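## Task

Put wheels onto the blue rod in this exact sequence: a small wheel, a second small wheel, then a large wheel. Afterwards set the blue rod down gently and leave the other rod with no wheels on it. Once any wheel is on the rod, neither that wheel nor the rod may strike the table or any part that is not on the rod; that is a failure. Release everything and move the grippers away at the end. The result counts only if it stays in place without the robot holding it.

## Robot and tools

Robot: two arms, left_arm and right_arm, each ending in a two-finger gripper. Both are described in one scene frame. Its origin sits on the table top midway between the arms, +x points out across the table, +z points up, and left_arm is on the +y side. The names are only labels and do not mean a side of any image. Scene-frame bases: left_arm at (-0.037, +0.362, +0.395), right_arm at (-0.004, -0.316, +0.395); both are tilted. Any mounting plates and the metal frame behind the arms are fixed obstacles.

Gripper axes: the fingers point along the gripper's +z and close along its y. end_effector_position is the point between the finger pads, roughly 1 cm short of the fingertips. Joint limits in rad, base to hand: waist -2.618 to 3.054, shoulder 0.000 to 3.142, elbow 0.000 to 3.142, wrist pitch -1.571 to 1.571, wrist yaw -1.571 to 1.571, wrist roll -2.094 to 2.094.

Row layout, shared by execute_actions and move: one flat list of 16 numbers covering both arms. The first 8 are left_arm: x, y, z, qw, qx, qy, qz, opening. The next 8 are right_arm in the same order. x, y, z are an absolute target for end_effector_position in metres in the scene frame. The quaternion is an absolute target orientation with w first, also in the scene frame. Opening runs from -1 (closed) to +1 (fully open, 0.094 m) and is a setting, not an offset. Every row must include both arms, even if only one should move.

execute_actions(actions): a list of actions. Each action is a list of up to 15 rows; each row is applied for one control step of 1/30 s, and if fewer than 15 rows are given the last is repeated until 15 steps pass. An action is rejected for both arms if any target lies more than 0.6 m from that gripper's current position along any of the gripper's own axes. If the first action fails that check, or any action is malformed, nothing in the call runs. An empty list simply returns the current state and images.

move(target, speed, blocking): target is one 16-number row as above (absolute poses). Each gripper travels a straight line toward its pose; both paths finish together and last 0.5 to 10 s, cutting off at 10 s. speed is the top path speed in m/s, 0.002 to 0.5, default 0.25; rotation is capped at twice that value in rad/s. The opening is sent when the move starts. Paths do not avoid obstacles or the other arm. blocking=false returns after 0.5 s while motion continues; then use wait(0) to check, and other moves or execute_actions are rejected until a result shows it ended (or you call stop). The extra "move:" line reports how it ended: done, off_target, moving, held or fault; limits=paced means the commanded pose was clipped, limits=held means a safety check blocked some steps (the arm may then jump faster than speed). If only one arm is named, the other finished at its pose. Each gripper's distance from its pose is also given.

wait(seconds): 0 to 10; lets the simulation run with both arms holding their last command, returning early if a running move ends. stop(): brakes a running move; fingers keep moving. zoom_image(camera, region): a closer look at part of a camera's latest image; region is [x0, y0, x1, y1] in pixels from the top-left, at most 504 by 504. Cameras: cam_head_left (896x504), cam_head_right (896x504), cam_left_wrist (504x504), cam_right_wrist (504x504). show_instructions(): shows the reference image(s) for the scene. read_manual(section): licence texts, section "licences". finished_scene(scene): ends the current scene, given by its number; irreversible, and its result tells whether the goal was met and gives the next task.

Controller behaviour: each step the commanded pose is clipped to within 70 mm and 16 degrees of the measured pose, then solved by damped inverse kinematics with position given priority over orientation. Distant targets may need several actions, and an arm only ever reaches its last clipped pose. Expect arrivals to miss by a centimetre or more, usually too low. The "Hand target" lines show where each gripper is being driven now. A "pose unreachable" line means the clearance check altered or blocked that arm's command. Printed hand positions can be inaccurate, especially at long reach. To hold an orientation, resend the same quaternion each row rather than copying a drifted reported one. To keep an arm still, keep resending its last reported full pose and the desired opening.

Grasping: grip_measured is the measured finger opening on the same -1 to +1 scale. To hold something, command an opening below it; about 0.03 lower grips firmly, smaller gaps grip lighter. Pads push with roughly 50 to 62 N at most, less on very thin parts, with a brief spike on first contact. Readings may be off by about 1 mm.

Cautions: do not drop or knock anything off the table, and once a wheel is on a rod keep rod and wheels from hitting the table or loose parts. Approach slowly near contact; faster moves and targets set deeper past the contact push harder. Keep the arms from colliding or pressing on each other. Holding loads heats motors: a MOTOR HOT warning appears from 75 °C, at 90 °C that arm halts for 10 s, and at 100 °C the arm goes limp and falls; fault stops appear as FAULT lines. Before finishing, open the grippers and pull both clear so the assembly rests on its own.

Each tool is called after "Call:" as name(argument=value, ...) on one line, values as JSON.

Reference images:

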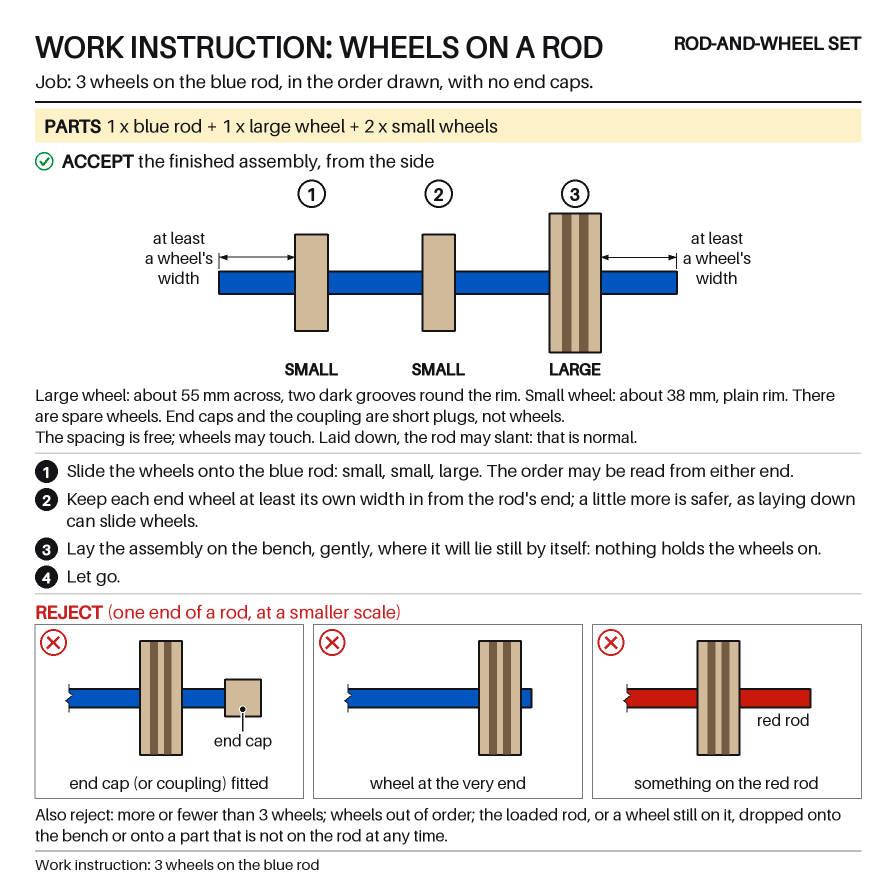

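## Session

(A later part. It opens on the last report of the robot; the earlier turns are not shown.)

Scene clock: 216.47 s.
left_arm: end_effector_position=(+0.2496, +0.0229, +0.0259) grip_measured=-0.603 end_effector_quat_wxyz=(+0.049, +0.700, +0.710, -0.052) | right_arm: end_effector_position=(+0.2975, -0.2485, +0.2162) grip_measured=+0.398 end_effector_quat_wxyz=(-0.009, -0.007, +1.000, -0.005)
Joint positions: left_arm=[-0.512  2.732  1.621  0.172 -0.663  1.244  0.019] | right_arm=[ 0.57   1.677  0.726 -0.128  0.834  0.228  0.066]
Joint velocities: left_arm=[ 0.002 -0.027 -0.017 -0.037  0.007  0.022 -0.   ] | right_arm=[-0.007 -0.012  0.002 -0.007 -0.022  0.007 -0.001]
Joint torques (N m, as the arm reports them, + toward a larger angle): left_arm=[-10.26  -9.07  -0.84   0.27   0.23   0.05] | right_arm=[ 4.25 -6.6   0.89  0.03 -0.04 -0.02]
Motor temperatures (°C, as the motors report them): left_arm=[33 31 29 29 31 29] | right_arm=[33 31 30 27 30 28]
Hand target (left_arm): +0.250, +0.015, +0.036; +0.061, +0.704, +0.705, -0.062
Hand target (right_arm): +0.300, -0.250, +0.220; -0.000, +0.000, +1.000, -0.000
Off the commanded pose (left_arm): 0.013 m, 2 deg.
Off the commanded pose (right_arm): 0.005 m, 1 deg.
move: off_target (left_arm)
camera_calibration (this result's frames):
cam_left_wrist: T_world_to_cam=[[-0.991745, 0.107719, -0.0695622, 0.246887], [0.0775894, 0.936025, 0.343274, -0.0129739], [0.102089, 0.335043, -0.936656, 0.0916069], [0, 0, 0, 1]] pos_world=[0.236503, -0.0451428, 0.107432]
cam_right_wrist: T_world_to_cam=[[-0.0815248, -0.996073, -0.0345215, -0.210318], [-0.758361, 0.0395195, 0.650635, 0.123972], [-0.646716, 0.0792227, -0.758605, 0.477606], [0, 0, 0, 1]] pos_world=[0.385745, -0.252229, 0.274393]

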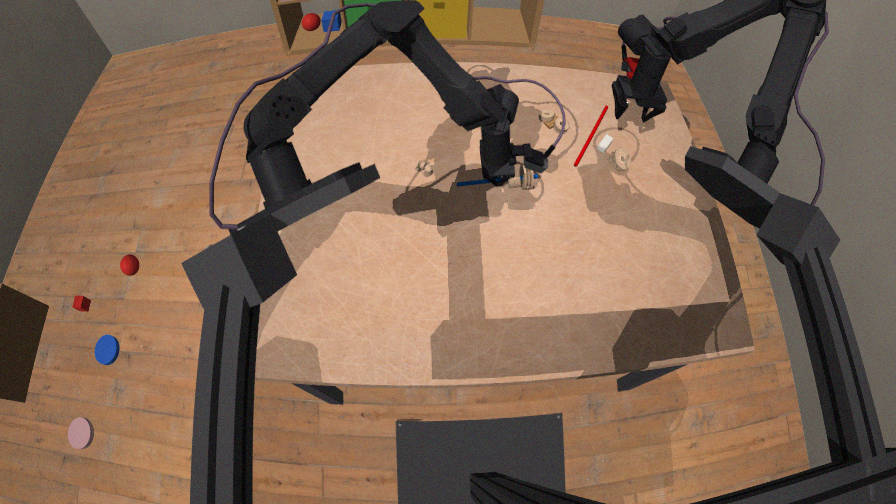

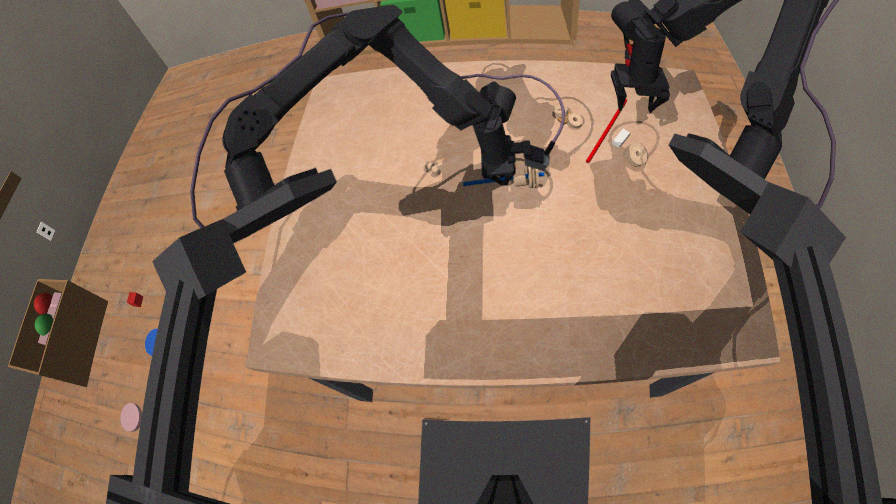

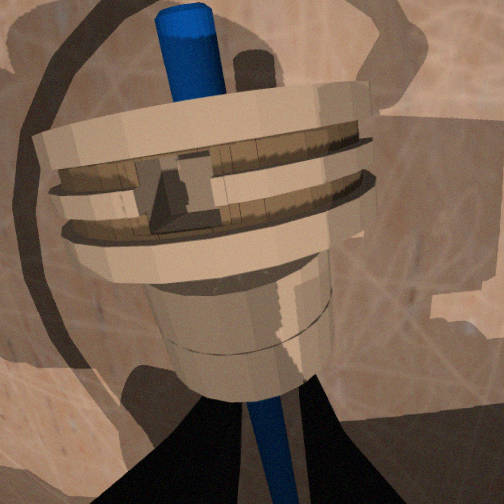

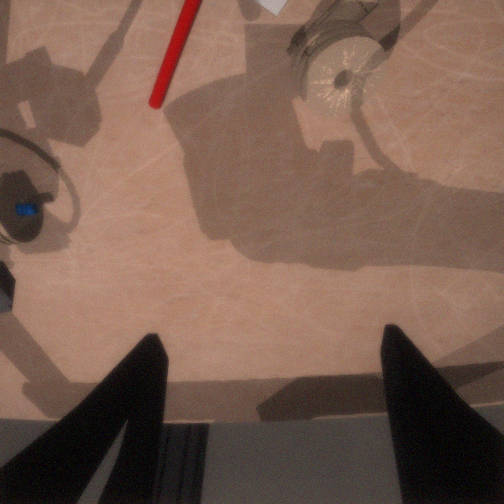

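Call:
move(target=[0.25,0.035,0.033,0.0616,0.7044,0.7044,-0.0616,-0.6, 0.3,-0.25,0.22,0,0,1,0,0.4], speed=0.03)

Call:
move(target=[0.25,0.035,0.033,0.0616,0.7044,0.7044,-0.0616,-0.9, 0.3,-0.25,0.22,0,0,1,0,0.4])

Call:
move(target=[0.25,0.015,0.033,0.0616,0.7044,0.7044,-0.0616,-0.9, 0.3,-0.25,0.22,0,0,1,0,0.4], speed=0.01)

Scene clock: 217.60 s.
left_arm: end_effector_position=(+0.2504, +0.0395, +0.0259) grip_measured=-0.603 end_effector_quat_wxyz=(+0.052, +0.701, +0.709, -0.052) | right_arm: end_effector_position=(+0.2975, -0.2485, +0.2162) grip_measured=+0.398 end_effector_quat_wxyz=(-0.009, -0.007, +1.000, -0.005)
Joint positions: left_arm=[-0.486  2.684  1.538  0.228 -0.643  1.276  0.019] | right_arm=[ 0.57   1.677  0.726 -0.128  0.834  0.228  0.066]
Joint velocities: left_arm=[-0.007 -0.017 -0.002  0.007  0.051 -0.037 -0.001] | right_arm=[ 0.002  0.002 -0.012 -0.022  0.007 -0.007 -0.001]
Joint torques (N m, as the arm reports them, + toward a larger angle): left_arm=[-9.23 -8.84 -1.18  0.28  0.2   0.03] | right_arm=[ 4.28 -6.63  0.85  0.08 -0.04 -0.06]
Motor temperatures (°C, as the motors report them): left_arm=[33 31 29 29 31 29] | right_arm=[33 31 30 27 30 28]
Hand target (left_arm): +0.250, +0.035, +0.033; +0.061, +0.704, +0.705, -0.062
Hand target (right_arm): +0.300, -0.250, +0.220; -0.000, +0.000, +1.000, -0.000
Off the commanded pose (left_arm): 0.008 m, 2 deg.
Off the commanded pose (right_arm): 0.005 m, 1 deg.
move: done
camera_calibration (this result's frames):
cam_left_wrist: T_world_to_cam=[[-0.991187, 0.110289, -0.0733809, 0.245772], [0.0792523, 0.937571, 0.338645, -0.0288599], [0.106149, 0.329845, -0.938048, 0.0851823], [0, 0, 0, 1]] pos_world=[0.236851, -0.0281448, 0.107713]
cam_right_wrist: T_world_to_cam=[[-0.0815248, -0.996073, -0.0345215, -0.210318], [-0.758361, 0.0395195, 0.650635, 0.123972], [-0.646716, 0.0792227, -0.758605, 0.477606], [0, 0, 0, 1]] pos_world=[0.385745, -0.252229, 0.274393]

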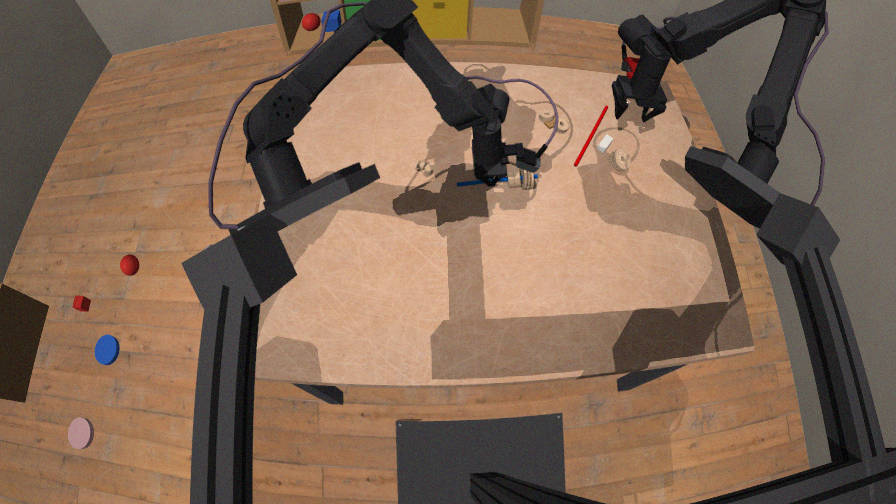

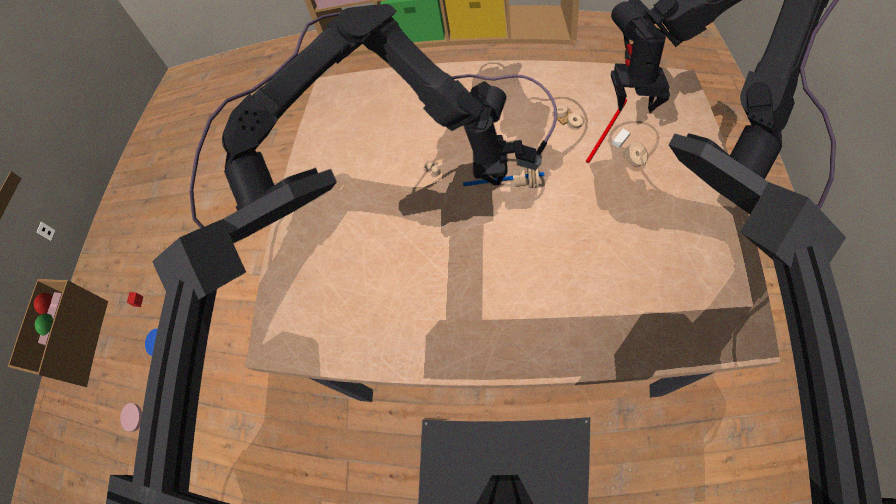

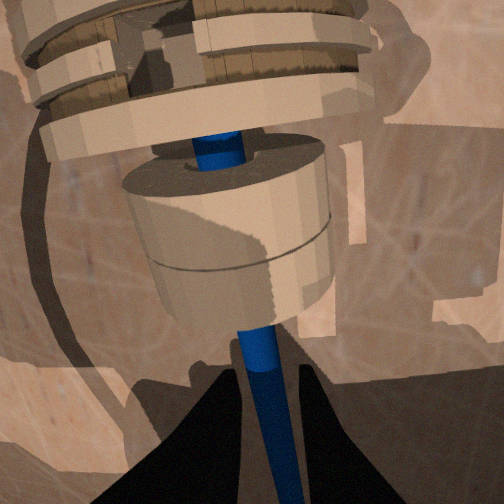

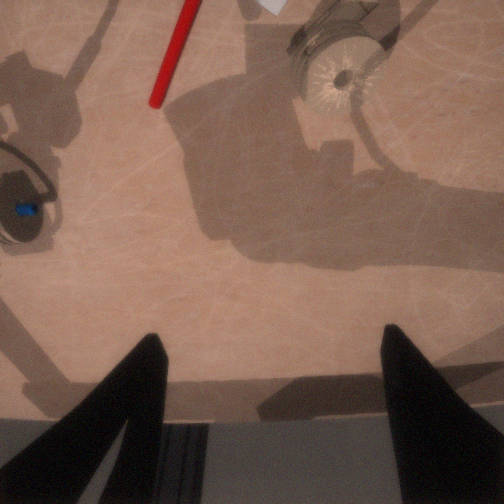

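Scene clock: 218.30 s.
left_arm: end_effector_position=(+0.2507, +0.0400, +0.0254) grip_measured=-0.837 end_effector_quat_wxyz=(+0.051, +0.701, +0.709, -0.052) | right_arm: end_effector_position=(+0.2975, -0.2485, +0.2162) grip_measured=+0.398 end_effector_quat_wxyz=(-0.009, -0.007, +1.000, -0.005)
Joint positions: left_arm=[-0.485  2.684  1.538  0.229 -0.643  1.276  0.008] | right_arm=[ 0.57   1.677  0.726 -0.128  0.834  0.228  0.066]
Joint velocities: left_arm=[-0.007  0.007  0.002 -0.022 -0.022  0.037  0.   ] | right_arm=[-0.012  0.002 -0.007 -0.022  0.051  0.022  0.001]
Joint torques (N m, as the arm reports them, + toward a larger angle): left_arm=[-9.46 -8.9  -1.3   0.32  0.2   0.05] | right_arm=[ 4.21 -6.61  0.63  0.12 -0.03 -0.02]
Motor temperatures (°C, as the motors report them): left_arm=[33 31 29 29 31 29] | right_arm=[33 31 30 27 30 28]
Hand target (left_arm): +0.250, +0.035, +0.033; +0.061, +0.705, +0.704, -0.062
Hand target (right_arm): +0.300, -0.250, +0.220; -0.000, +0.000, +1.000, -0.000
Off the commanded pose (left_arm): 0.009 m, 2 deg.
Off the commanded pose (right_arm): 0.005 m, 1 deg.
move: done
camera_calibration (this result's frames):
cam_left_wrist: T_world_to_cam=[[-0.991355, 0.108924, -0.0731526, 0.245977], [0.0779801, 0.937494, 0.339153, -0.0289143], [0.105522, 0.330517, -0.937883, 0.0846332], [0, 0, 0, 1]] pos_world=[0.237174, -0.0276586, 0.107176]
cam_right_wrist: T_world_to_cam=[[-0.0815248, -0.996073, -0.0345215, -0.210318], [-0.758361, 0.0395195, 0.650635, 0.123972], [-0.646716, 0.0792227, -0.758605, 0.477606], [0, 0, 0, 1]] pos_world=[0.385745, -0.252229, 0.274393]

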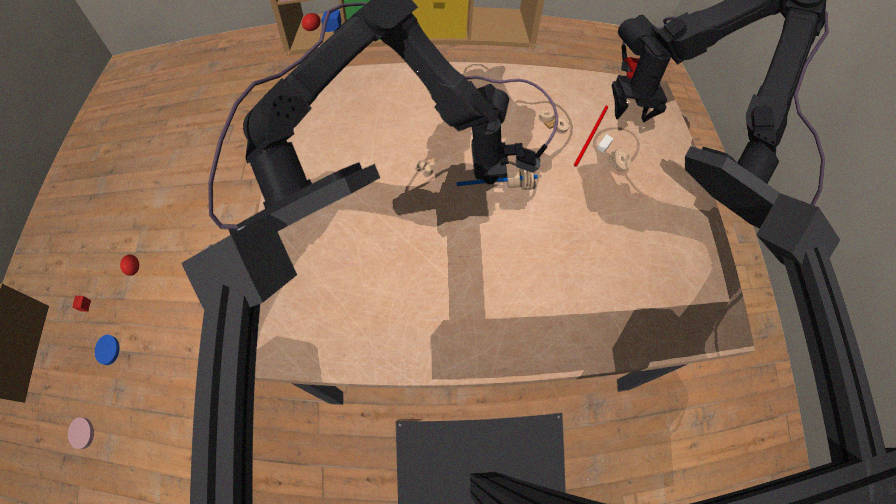

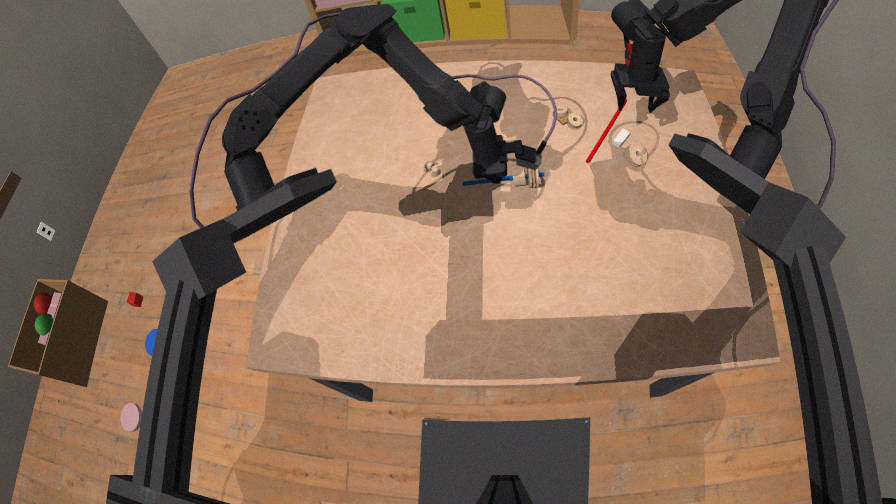

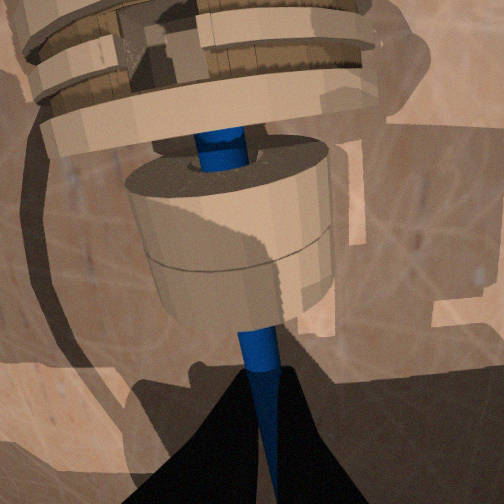

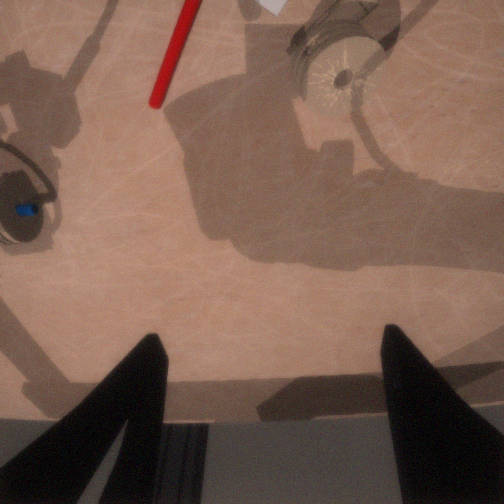

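Scene clock: 221.13 s.
left_arm: end_effector_position=(+0.2514, +0.0302, +0.0265) grip_measured=-0.837 end_effector_quat_wxyz=(+0.052, +0.701, +0.709, -0.054) | right_arm: end_effector_position=(+0.2975, -0.2485, +0.2162) grip_measured=+0.398 end_effector_quat_wxyz=(-0.009, -0.007, +1.000, -0.005)
Joint positions: left_arm=[-0.499  2.706  1.581  0.197 -0.648  1.261  0.008] | right_arm=[ 0.57   1.677  0.726 -0.128  0.834  0.228  0.066]
Joint velocities: left_arm=[-0.017 -0.002 -0.002  0.037  0.007  0.007  0.   ] | right_arm=[-0.007  0.012 -0.037  0.007 -0.081 -0.051  0.   ]
Joint torques (N m, as the arm reports them, + toward a larger angle): left_arm=[-10.69  -6.58   2.37   0.12   0.12  -0.05] | right_arm=[ 4.27 -6.73  0.68  0.09 -0.07 -0.02]
Motor temperatures (°C, as the motors report them): left_arm=[34 31 29 29 31 29] | right_arm=[32 31 30 27 30 28]
Hand target (left_arm): +0.249, +0.016, +0.034; +0.062, +0.704, +0.704, -0.062
Hand target (right_arm): +0.300, -0.250, +0.220; -0.000, +0.000, +1.000, -0.000
Off the commanded pose (left_arm): 0.017 m, 2 deg.
Off the commanded pose (right_arm): 0.005 m, 1 deg.
move: off_target (left_arm)
camera_calibration (this result's frames):
cam_left_wrist: T_world_to_cam=[[-0.991468, 0.108923, -0.0716019, 0.247795], [0.078823, 0.938487, 0.336199, -0.0203377], [0.103817, 0.327687, -0.939065, 0.089338], [0, 0, 0, 1]] pos_world=[0.238009, -0.0371788, 0.108474]
cam_right_wrist: T_world_to_cam=[[-0.0815248, -0.996073, -0.0345215, -0.210318], [-0.758361, 0.0395195, 0.650635, 0.123972], [-0.646716, 0.0792227, -0.758605, 0.477606], [0, 0, 0, 1]] pos_world=[0.385745, -0.252229, 0.274393]

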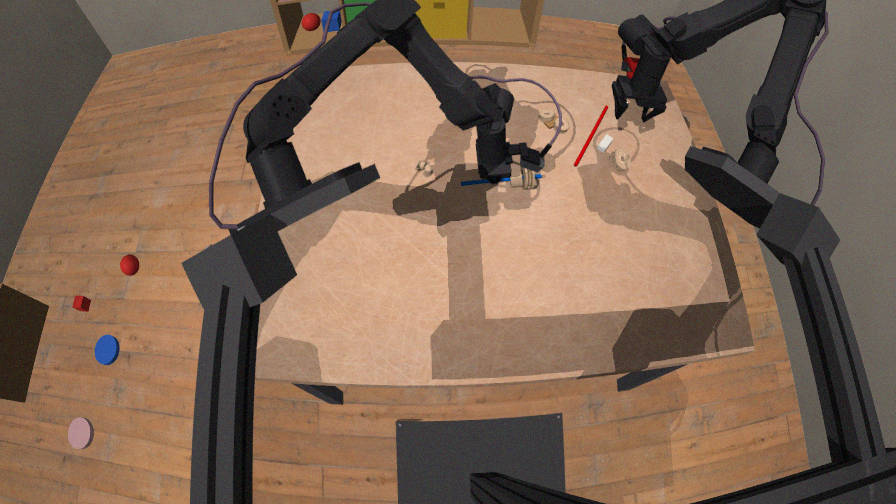

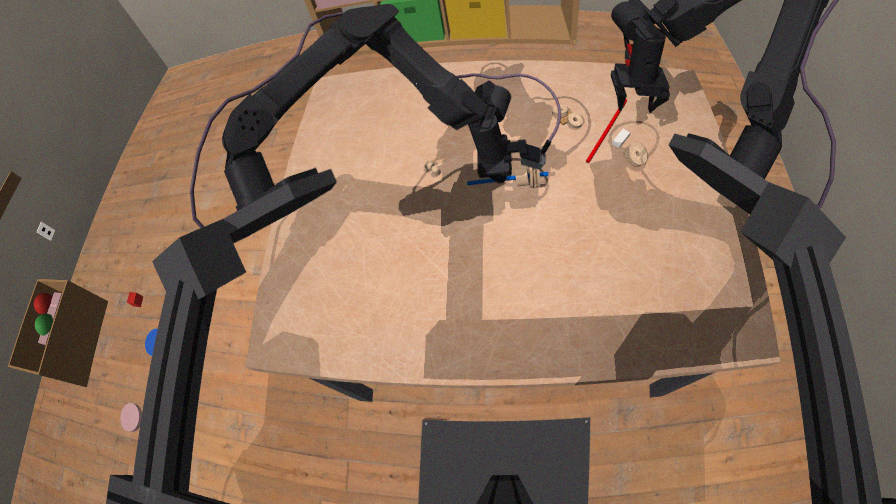

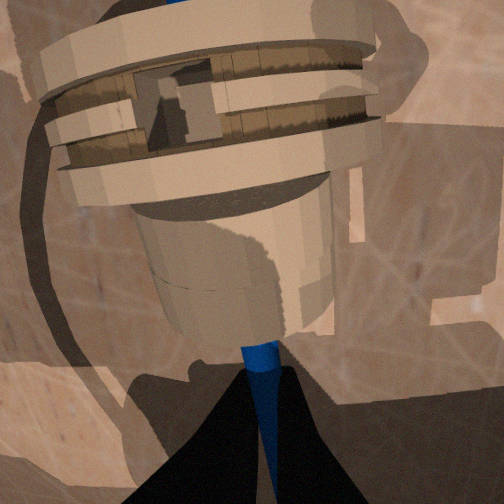

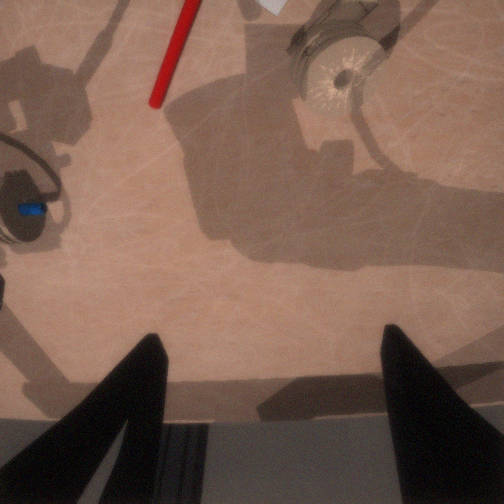

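That gained about 8 mm. Release and move clear.

Call:
move(target=[0.25,0.02,0.033,0.0616,0.7044,0.7044,-0.0616,-0.5, 0.3,-0.25,0.22,0,0,1,0,0.4])

Call:
move(target=[0.25,0.06,0.14,0.0616,0.7044,0.7044,-0.0616,-0.5, 0.3,-0.25,0.22,0,0,1,0,0.4], speed=0.15)

Call:
zoom_image(camera="cam_head_right", region=[440,140,600,220])

Scene clock: 221.97 s.
left_arm: end_effector_position=(+0.2517, +0.0334, +0.0241) grip_measured=-0.503 end_effector_quat_wxyz=(+0.049, +0.700, +0.711, -0.053) | right_arm: end_effector_position=(+0.2975, -0.2485, +0.2162) grip_measured=+0.398 end_effector_quat_wxyz=(-0.009, -0.007, +1.000, -0.005)
Joint positions: left_arm=[-0.493  2.706  1.581  0.197 -0.649  1.261  0.023] | right_arm=[ 0.57   1.677  0.726 -0.128  0.834  0.228  0.066]
Joint velocities: left_arm=[ 0.002 -0.007 -0.007  0.037 -0.037 -0.022  0.   ] | right_arm=[ 0.002  0.022 -0.002 -0.007 -0.007 -0.022 -0.001]
Joint torques (N m, as the arm reports them, + toward a larger angle): left_arm=[-10.63  -7.55   0.73   0.21   0.15   0.01] | right_arm=[ 4.45 -6.74  0.68  0.02 -0.01 -0.03]
Motor temperatures (°C, as the motors report them): left_arm=[34 31 29 29 31 29] | right_arm=[32 31 30 27 30 28]
Hand target (left_arm): +0.250, +0.020, +0.033; +0.061, +0.704, +0.704, -0.062
Hand target (right_arm): +0.300, -0.250, +0.220; -0.000, +0.000, +1.000, -0.000
Off the commanded pose (left_arm): 0.016 m, 2 deg.
Off the commanded pose (right_arm): 0.005 m, 1 deg.
move: off_target (left_arm)
camera_calibration (this result's frames):
cam_left_wrist: T_world_to_cam=[[-0.992102, 0.105194, -0.0683272, 0.247819], [0.0758263, 0.936865, 0.341372, -0.0218129], [0.0999235, 0.333495, -0.937441, 0.0867763], [0, 0, 0, 1]] pos_world=[0.238845, -0.0345728, 0.105727]
cam_right_wrist: T_world_to_cam=[[-0.0815248, -0.996073, -0.0345215, -0.210318], [-0.758361, 0.0395195, 0.650635, 0.123972], [-0.646716, 0.0792227, -0.758605, 0.477606], [0, 0, 0, 1]] pos_world=[0.385745, -0.252229, 0.274393]

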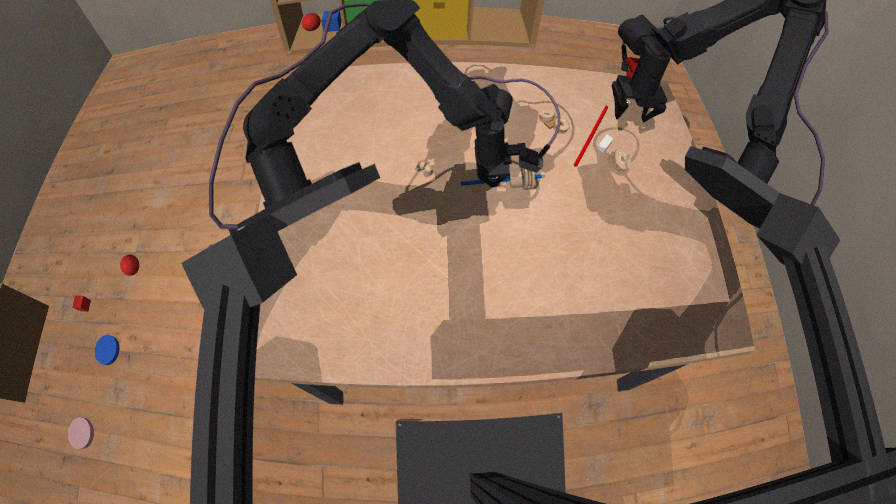

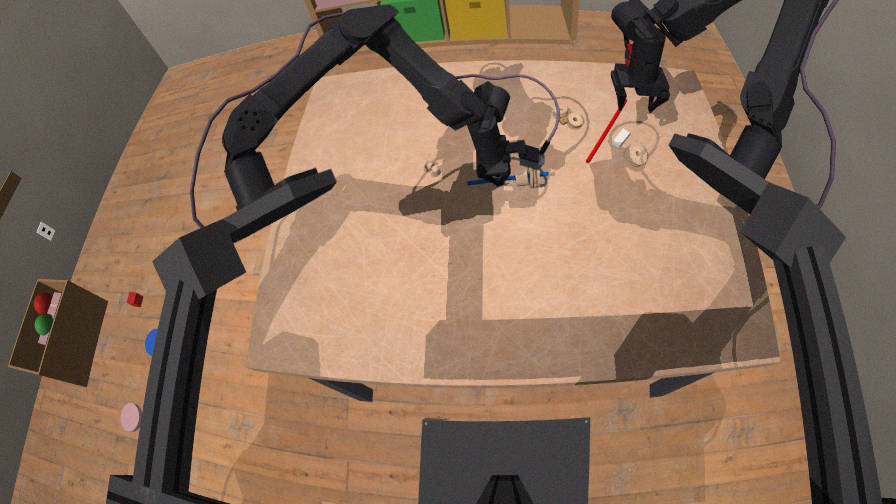

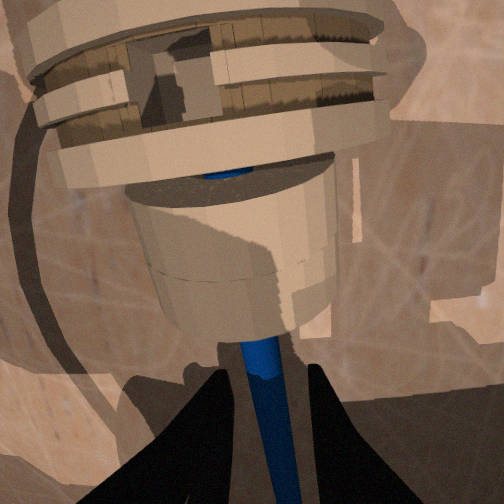

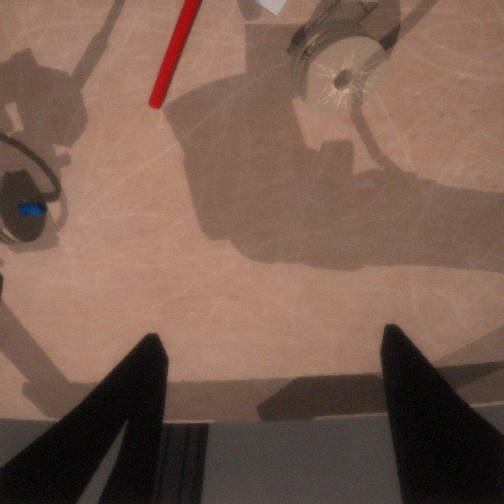

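Scene clock: 223.30 s.
left_arm: end_effector_position=(+0.2583, +0.0628, +0.1319) grip_measured=-0.503 end_effector_quat_wxyz=(+0.062, +0.698, +0.712, -0.055) | right_arm: end_effector_position=(+0.2975, -0.2485, +0.2162) grip_measured=+0.398 end_effector_quat_wxyz=(-0.009, -0.007, +1.000, -0.005)
Joint positions: left_arm=[-0.624  2.337  1.223  0.127 -0.71   1.138  0.023] | right_arm=[ 0.57   1.677  0.726 -0.128  0.834  0.228  0.066]
Joint velocities: left_arm=[-0.027 -0.007  0.007 -0.037  0.022  0.066 -0.001] | right_arm=[-0.012 -0.007 -0.012 -0.066  0.051 -0.022  0.001]
Joint torques (N m, as the arm reports them, + toward a larger angle): left_arm=[-9.53 -8.4  -0.56  0.16  0.09 -0.04] | right_arm=[ 4.36 -6.46  0.84  0.01 -0.04 -0.01]
Motor temperatures (°C, as the motors report them): left_arm=[34 31 29 29 31 29] | right_arm=[32 31 30 27 30 28]
Hand target (left_arm): +0.251, +0.061, +0.140; +0.062, +0.704, +0.704, -0.061
Hand target (right_arm): +0.300, -0.250, +0.220; -0.000, +0.000, +1.000, -0.000
Off the commanded pose (left_arm): 0.012 m, 1 deg.
Off the commanded pose (right_arm): 0.005 m, 1 deg.
move: off_target (left_arm)
camera_calibration (this result's frames):
cam_left_wrist: T_world_to_cam=[[-0.991373, 0.0991036, -0.0857823, 0.261109], [0.0664918, 0.944249, 0.322448, -0.0822044], [0.112956, 0.313962, -0.942692, 0.175955], [0, 0, 0, 1]] pos_world=[0.244447, -0.00349845, 0.214776]
cam_right_wrist: T_world_to_cam=[[-0.0815248, -0.996073, -0.0345215, -0.210318], [-0.758361, 0.0395195, 0.650635, 0.123972], [-0.646716, 0.0792227, -0.758605, 0.477606], [0, 0, 0, 1]] pos_world=[0.385745, -0.252229, 0.274393]

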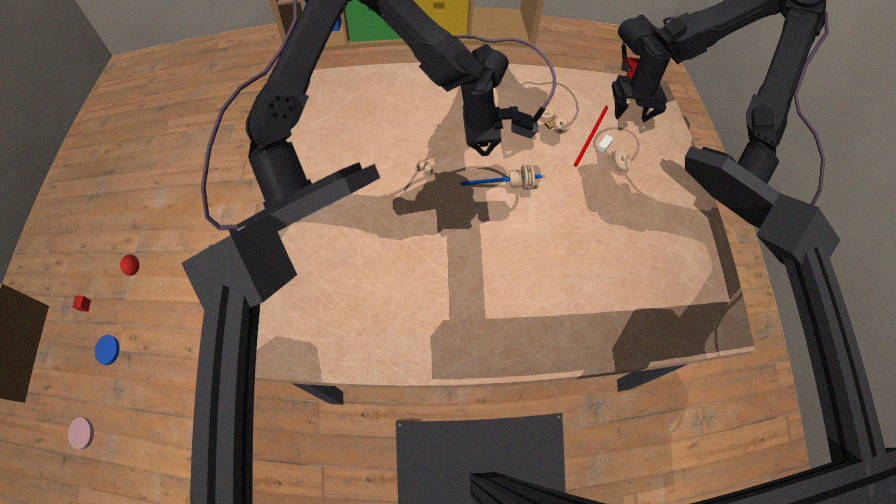

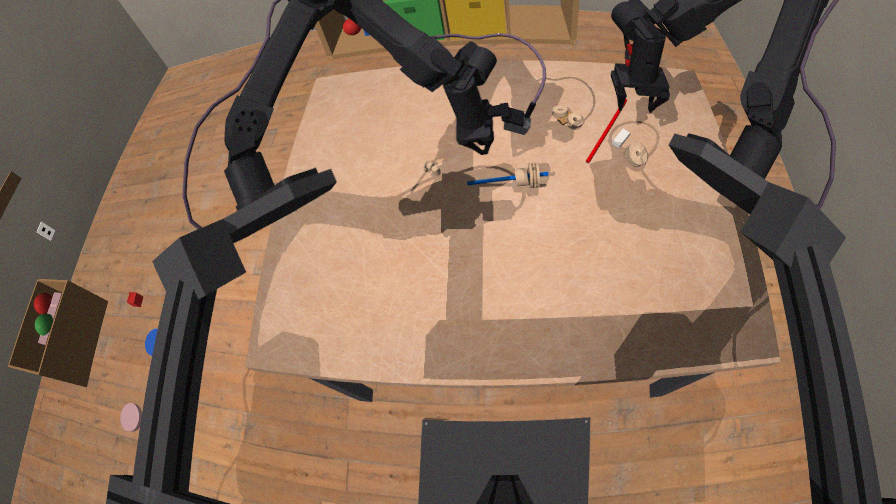

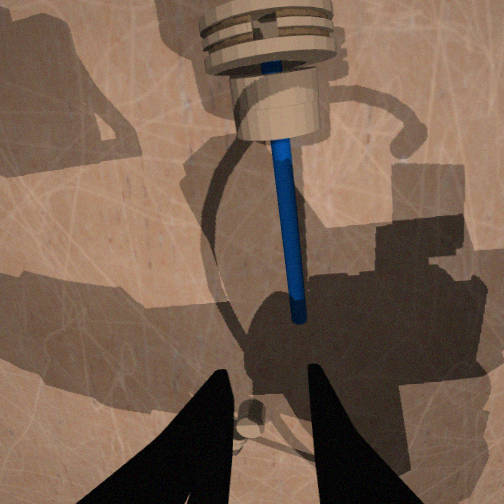

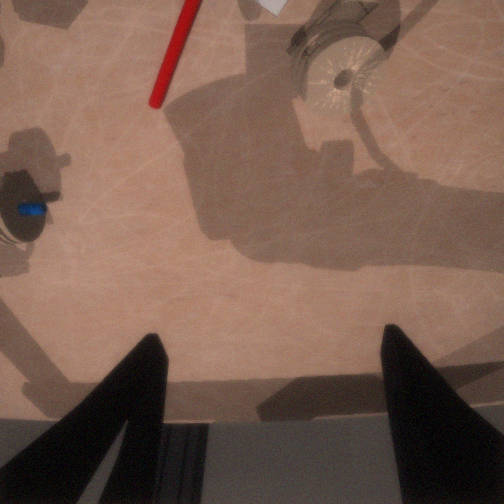

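Region (440, 140, 600, 220) of cam_head_right's 896x504 image, scaled by 3.150, with more detail than that image has.

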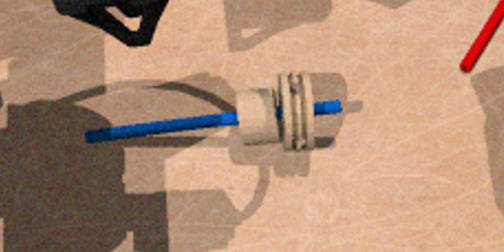

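Call:
move(target=[0.25,0.05,0.05,0.0616,0.7044,0.7044,-0.0616,-0.5, 0.3,-0.25,0.22,0,0,1,0,0.4], speed=0.15)

Call:
move(target=[0.25,0.05,0.028,0.0616,0.7044,0.7044,-0.0616,-0.5, 0.3,-0.25,0.22,0,0,1,0,0.4], speed=0.03)

Scene clock: 224.70 s.
left_arm: end_effector_position=(+0.2447, +0.0622, +0.0465) grip_measured=-0.503 end_effector_quat_wxyz=(+0.045, +0.704, +0.706, -0.055) | right_arm: end_effector_position=(+0.2975, -0.2485, +0.2162) grip_measured=+0.398 end_effector_quat_wxyz=(-0.009, -0.007, +1.000, -0.005)
Joint positions: left_arm=[-0.488  2.574  1.384  0.251 -0.646  1.27   0.023] | right_arm=[ 0.57   1.677  0.726 -0.128  0.834  0.228  0.066]
Joint velocities: left_arm=[ 0.002  0.017 -0.027  0.066  0.007  0.051  0.001] | right_arm=[-0.012 -0.012 -0.002  0.007 -0.051 -0.051 -0.001]
Joint torques (N m, as the arm reports them, + toward a larger angle): left_arm=[-9.18 -6.75  2.07  0.27  0.21  0.06] | right_arm=[ 4.31 -6.67  0.84  0.11 -0.1  -0.04]
Motor temperatures (°C, as the motors report them): left_arm=[34 31 29 29 31 29] | right_arm=[32 31 30 27 30 28]
Hand target (left_arm): +0.250, +0.050, +0.050; +0.061, +0.704, +0.704, -0.062
Hand target (right_arm): +0.300, -0.250, +0.220; -0.000, +0.000, +1.000, -0.000
Off the commanded pose (left_arm): 0.014 m, 2 deg.
Off the commanded pose (right_arm): 0.005 m, 1 deg.
move: off_target (left_arm)
camera_calibration (this result's frames):
cam_left_wrist: T_world_to_cam=[[-0.990996, 0.1196, -0.0601937, 0.237837], [0.0919622, 0.934736, 0.343236, -0.0597962], [0.0973165, 0.33461, -0.937318, 0.0994153], [0, 0, 0, 1]] pos_world=[0.23152, -0.0058171, 0.128024]
cam_right_wrist: T_world_to_cam=[[-0.0815248, -0.996073, -0.0345215, -0.210318], [-0.758361, 0.0395195, 0.650635, 0.123972], [-0.646716, 0.0792227, -0.758605, 0.477606], [0, 0, 0, 1]] pos_world=[0.385745, -0.252229, 0.274393]

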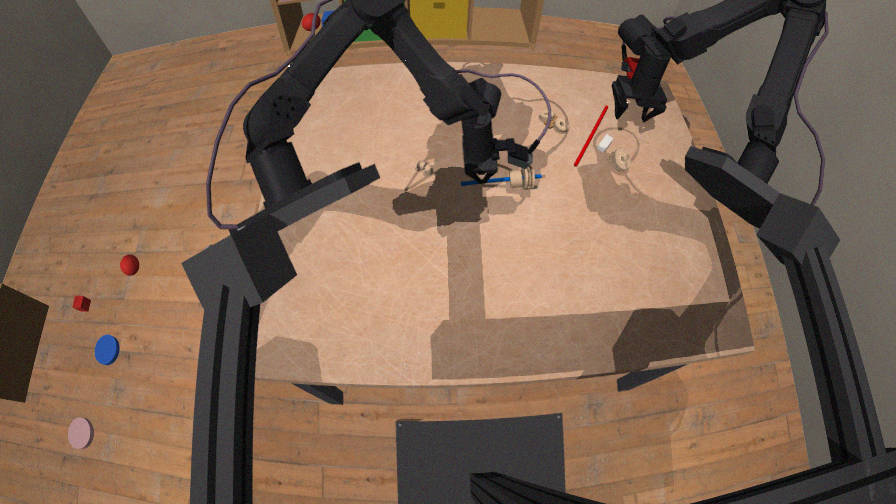

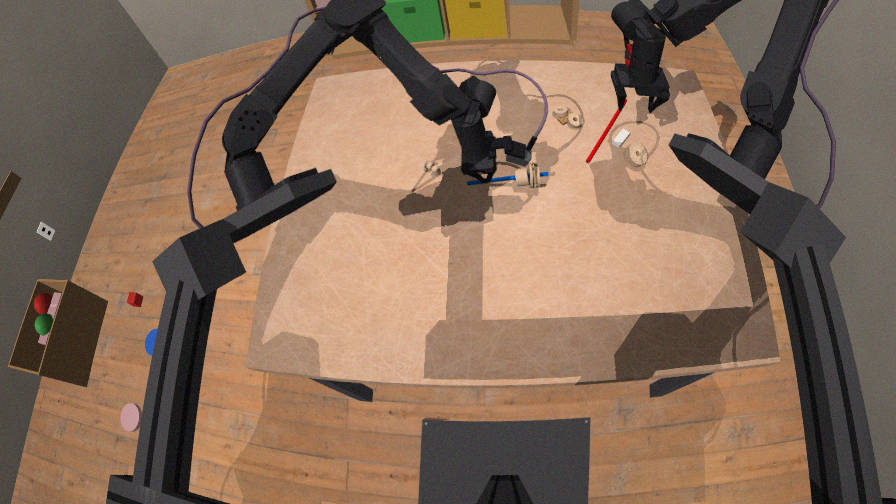

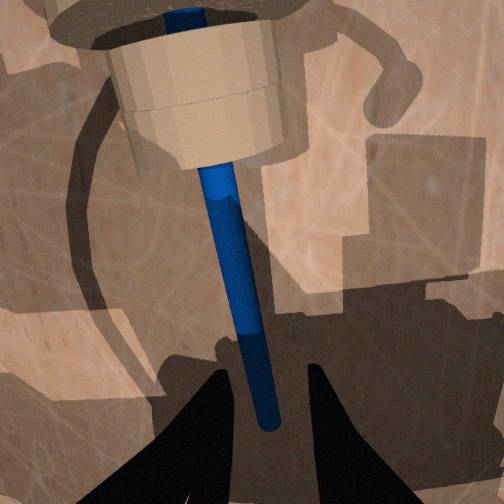

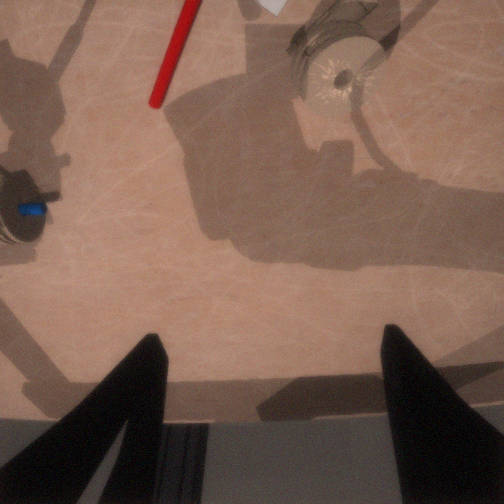

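Scene clock: 225.73 s.
left_arm: end_effector_position=(+0.2465, +0.0609, +0.0271) grip_measured=-0.503 end_effector_quat_wxyz=(+0.048, +0.704, +0.706, -0.055) | right_arm: end_effector_position=(+0.2975, -0.2485, +0.2162) grip_measured=+0.398 end_effector_quat_wxyz=(-0.009, -0.007, +1.000, -0.005)
Joint positions: left_arm=[-0.457  2.628  1.44   0.274 -0.625  1.305  0.023] | right_arm=[ 0.57   1.677  0.726 -0.128  0.834  0.228  0.066]
Joint velocities: left_arm=[ 0.012  0.007 -0.002 -0.051  0.051 -0.066 -0.   ] | right_arm=[ 0.002  0.012 -0.012  0.022 -0.066 -0.081  0.001]
Joint torques (N m, as the arm reports them, + toward a larger angle): left_arm=[-8.8  -6.44  2.01  0.29  0.21  0.03] | right_arm=[ 4.3  -6.68  0.65  0.02 -0.03 -0.06]
Motor temperatures (°C, as the motors report them): left_arm=[34 31 29 29 31 29] | right_arm=[32 31 30 27 30 28]
Hand target (left_arm): +0.249, +0.050, +0.028; +0.061, +0.704, +0.704, -0.062
Hand target (right_arm): +0.300, -0.250, +0.220; -0.000, +0.000, +1.000, -0.000
Off the commanded pose (left_arm): 0.011 m, 2 deg.
Off the commanded pose (right_arm): 0.005 m, 1 deg.
move: off_target (left_arm)
camera_calibration (this result's frames):
cam_left_wrist: T_world_to_cam=[[-0.990821, 0.118712, -0.0646575, 0.238787], [0.0899529, 0.936057, 0.340156, -0.0516145], [0.100904, 0.331218, -0.938144, 0.0808377], [0, 0, 0, 1]] pos_world=[0.233082, -0.0068076, 0.108834]
cam_right_wrist: T_world_to_cam=[[-0.0815248, -0.996073, -0.0345215, -0.210318], [-0.758361, 0.0395195, 0.650635, 0.123972], [-0.646716, 0.0792227, -0.758605, 0.477606], [0, 0, 0, 1]] pos_world=[0.385745, -0.252229, 0.274393]

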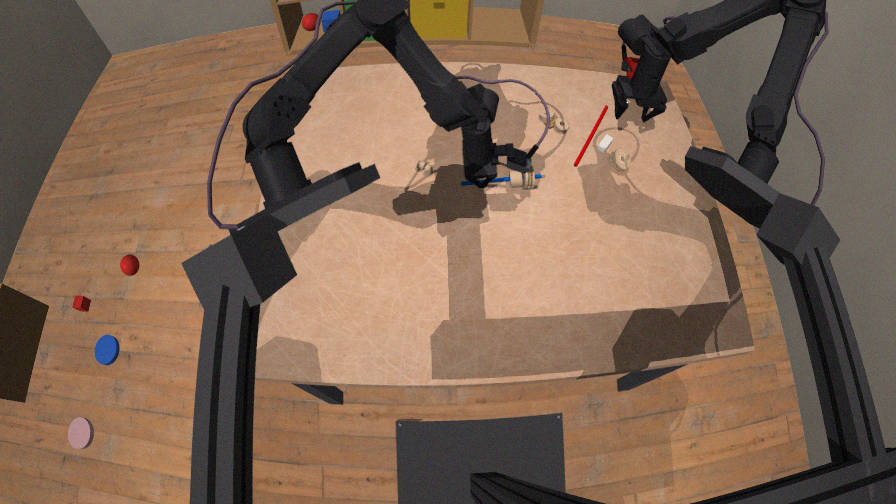

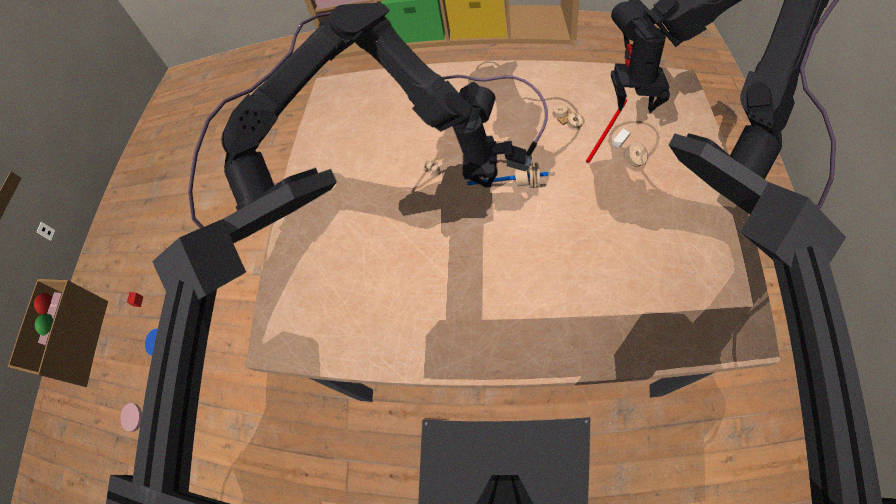

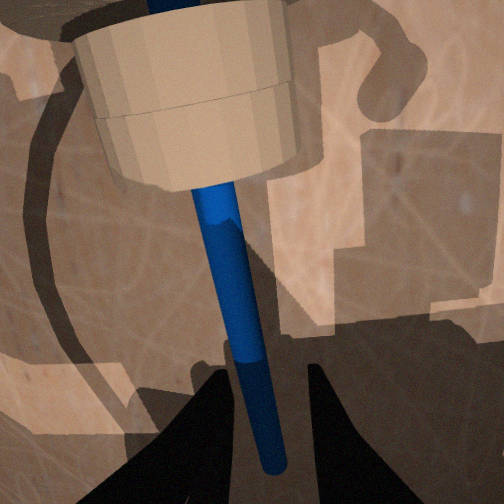

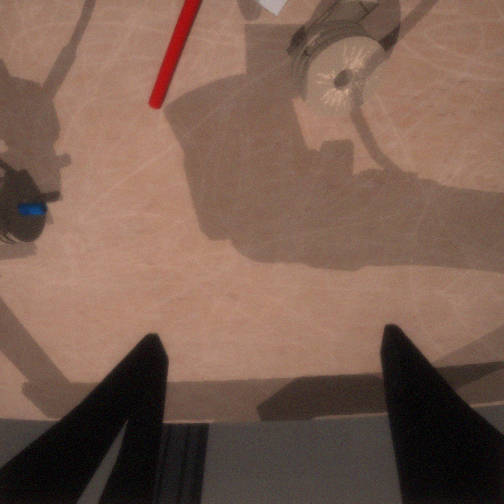

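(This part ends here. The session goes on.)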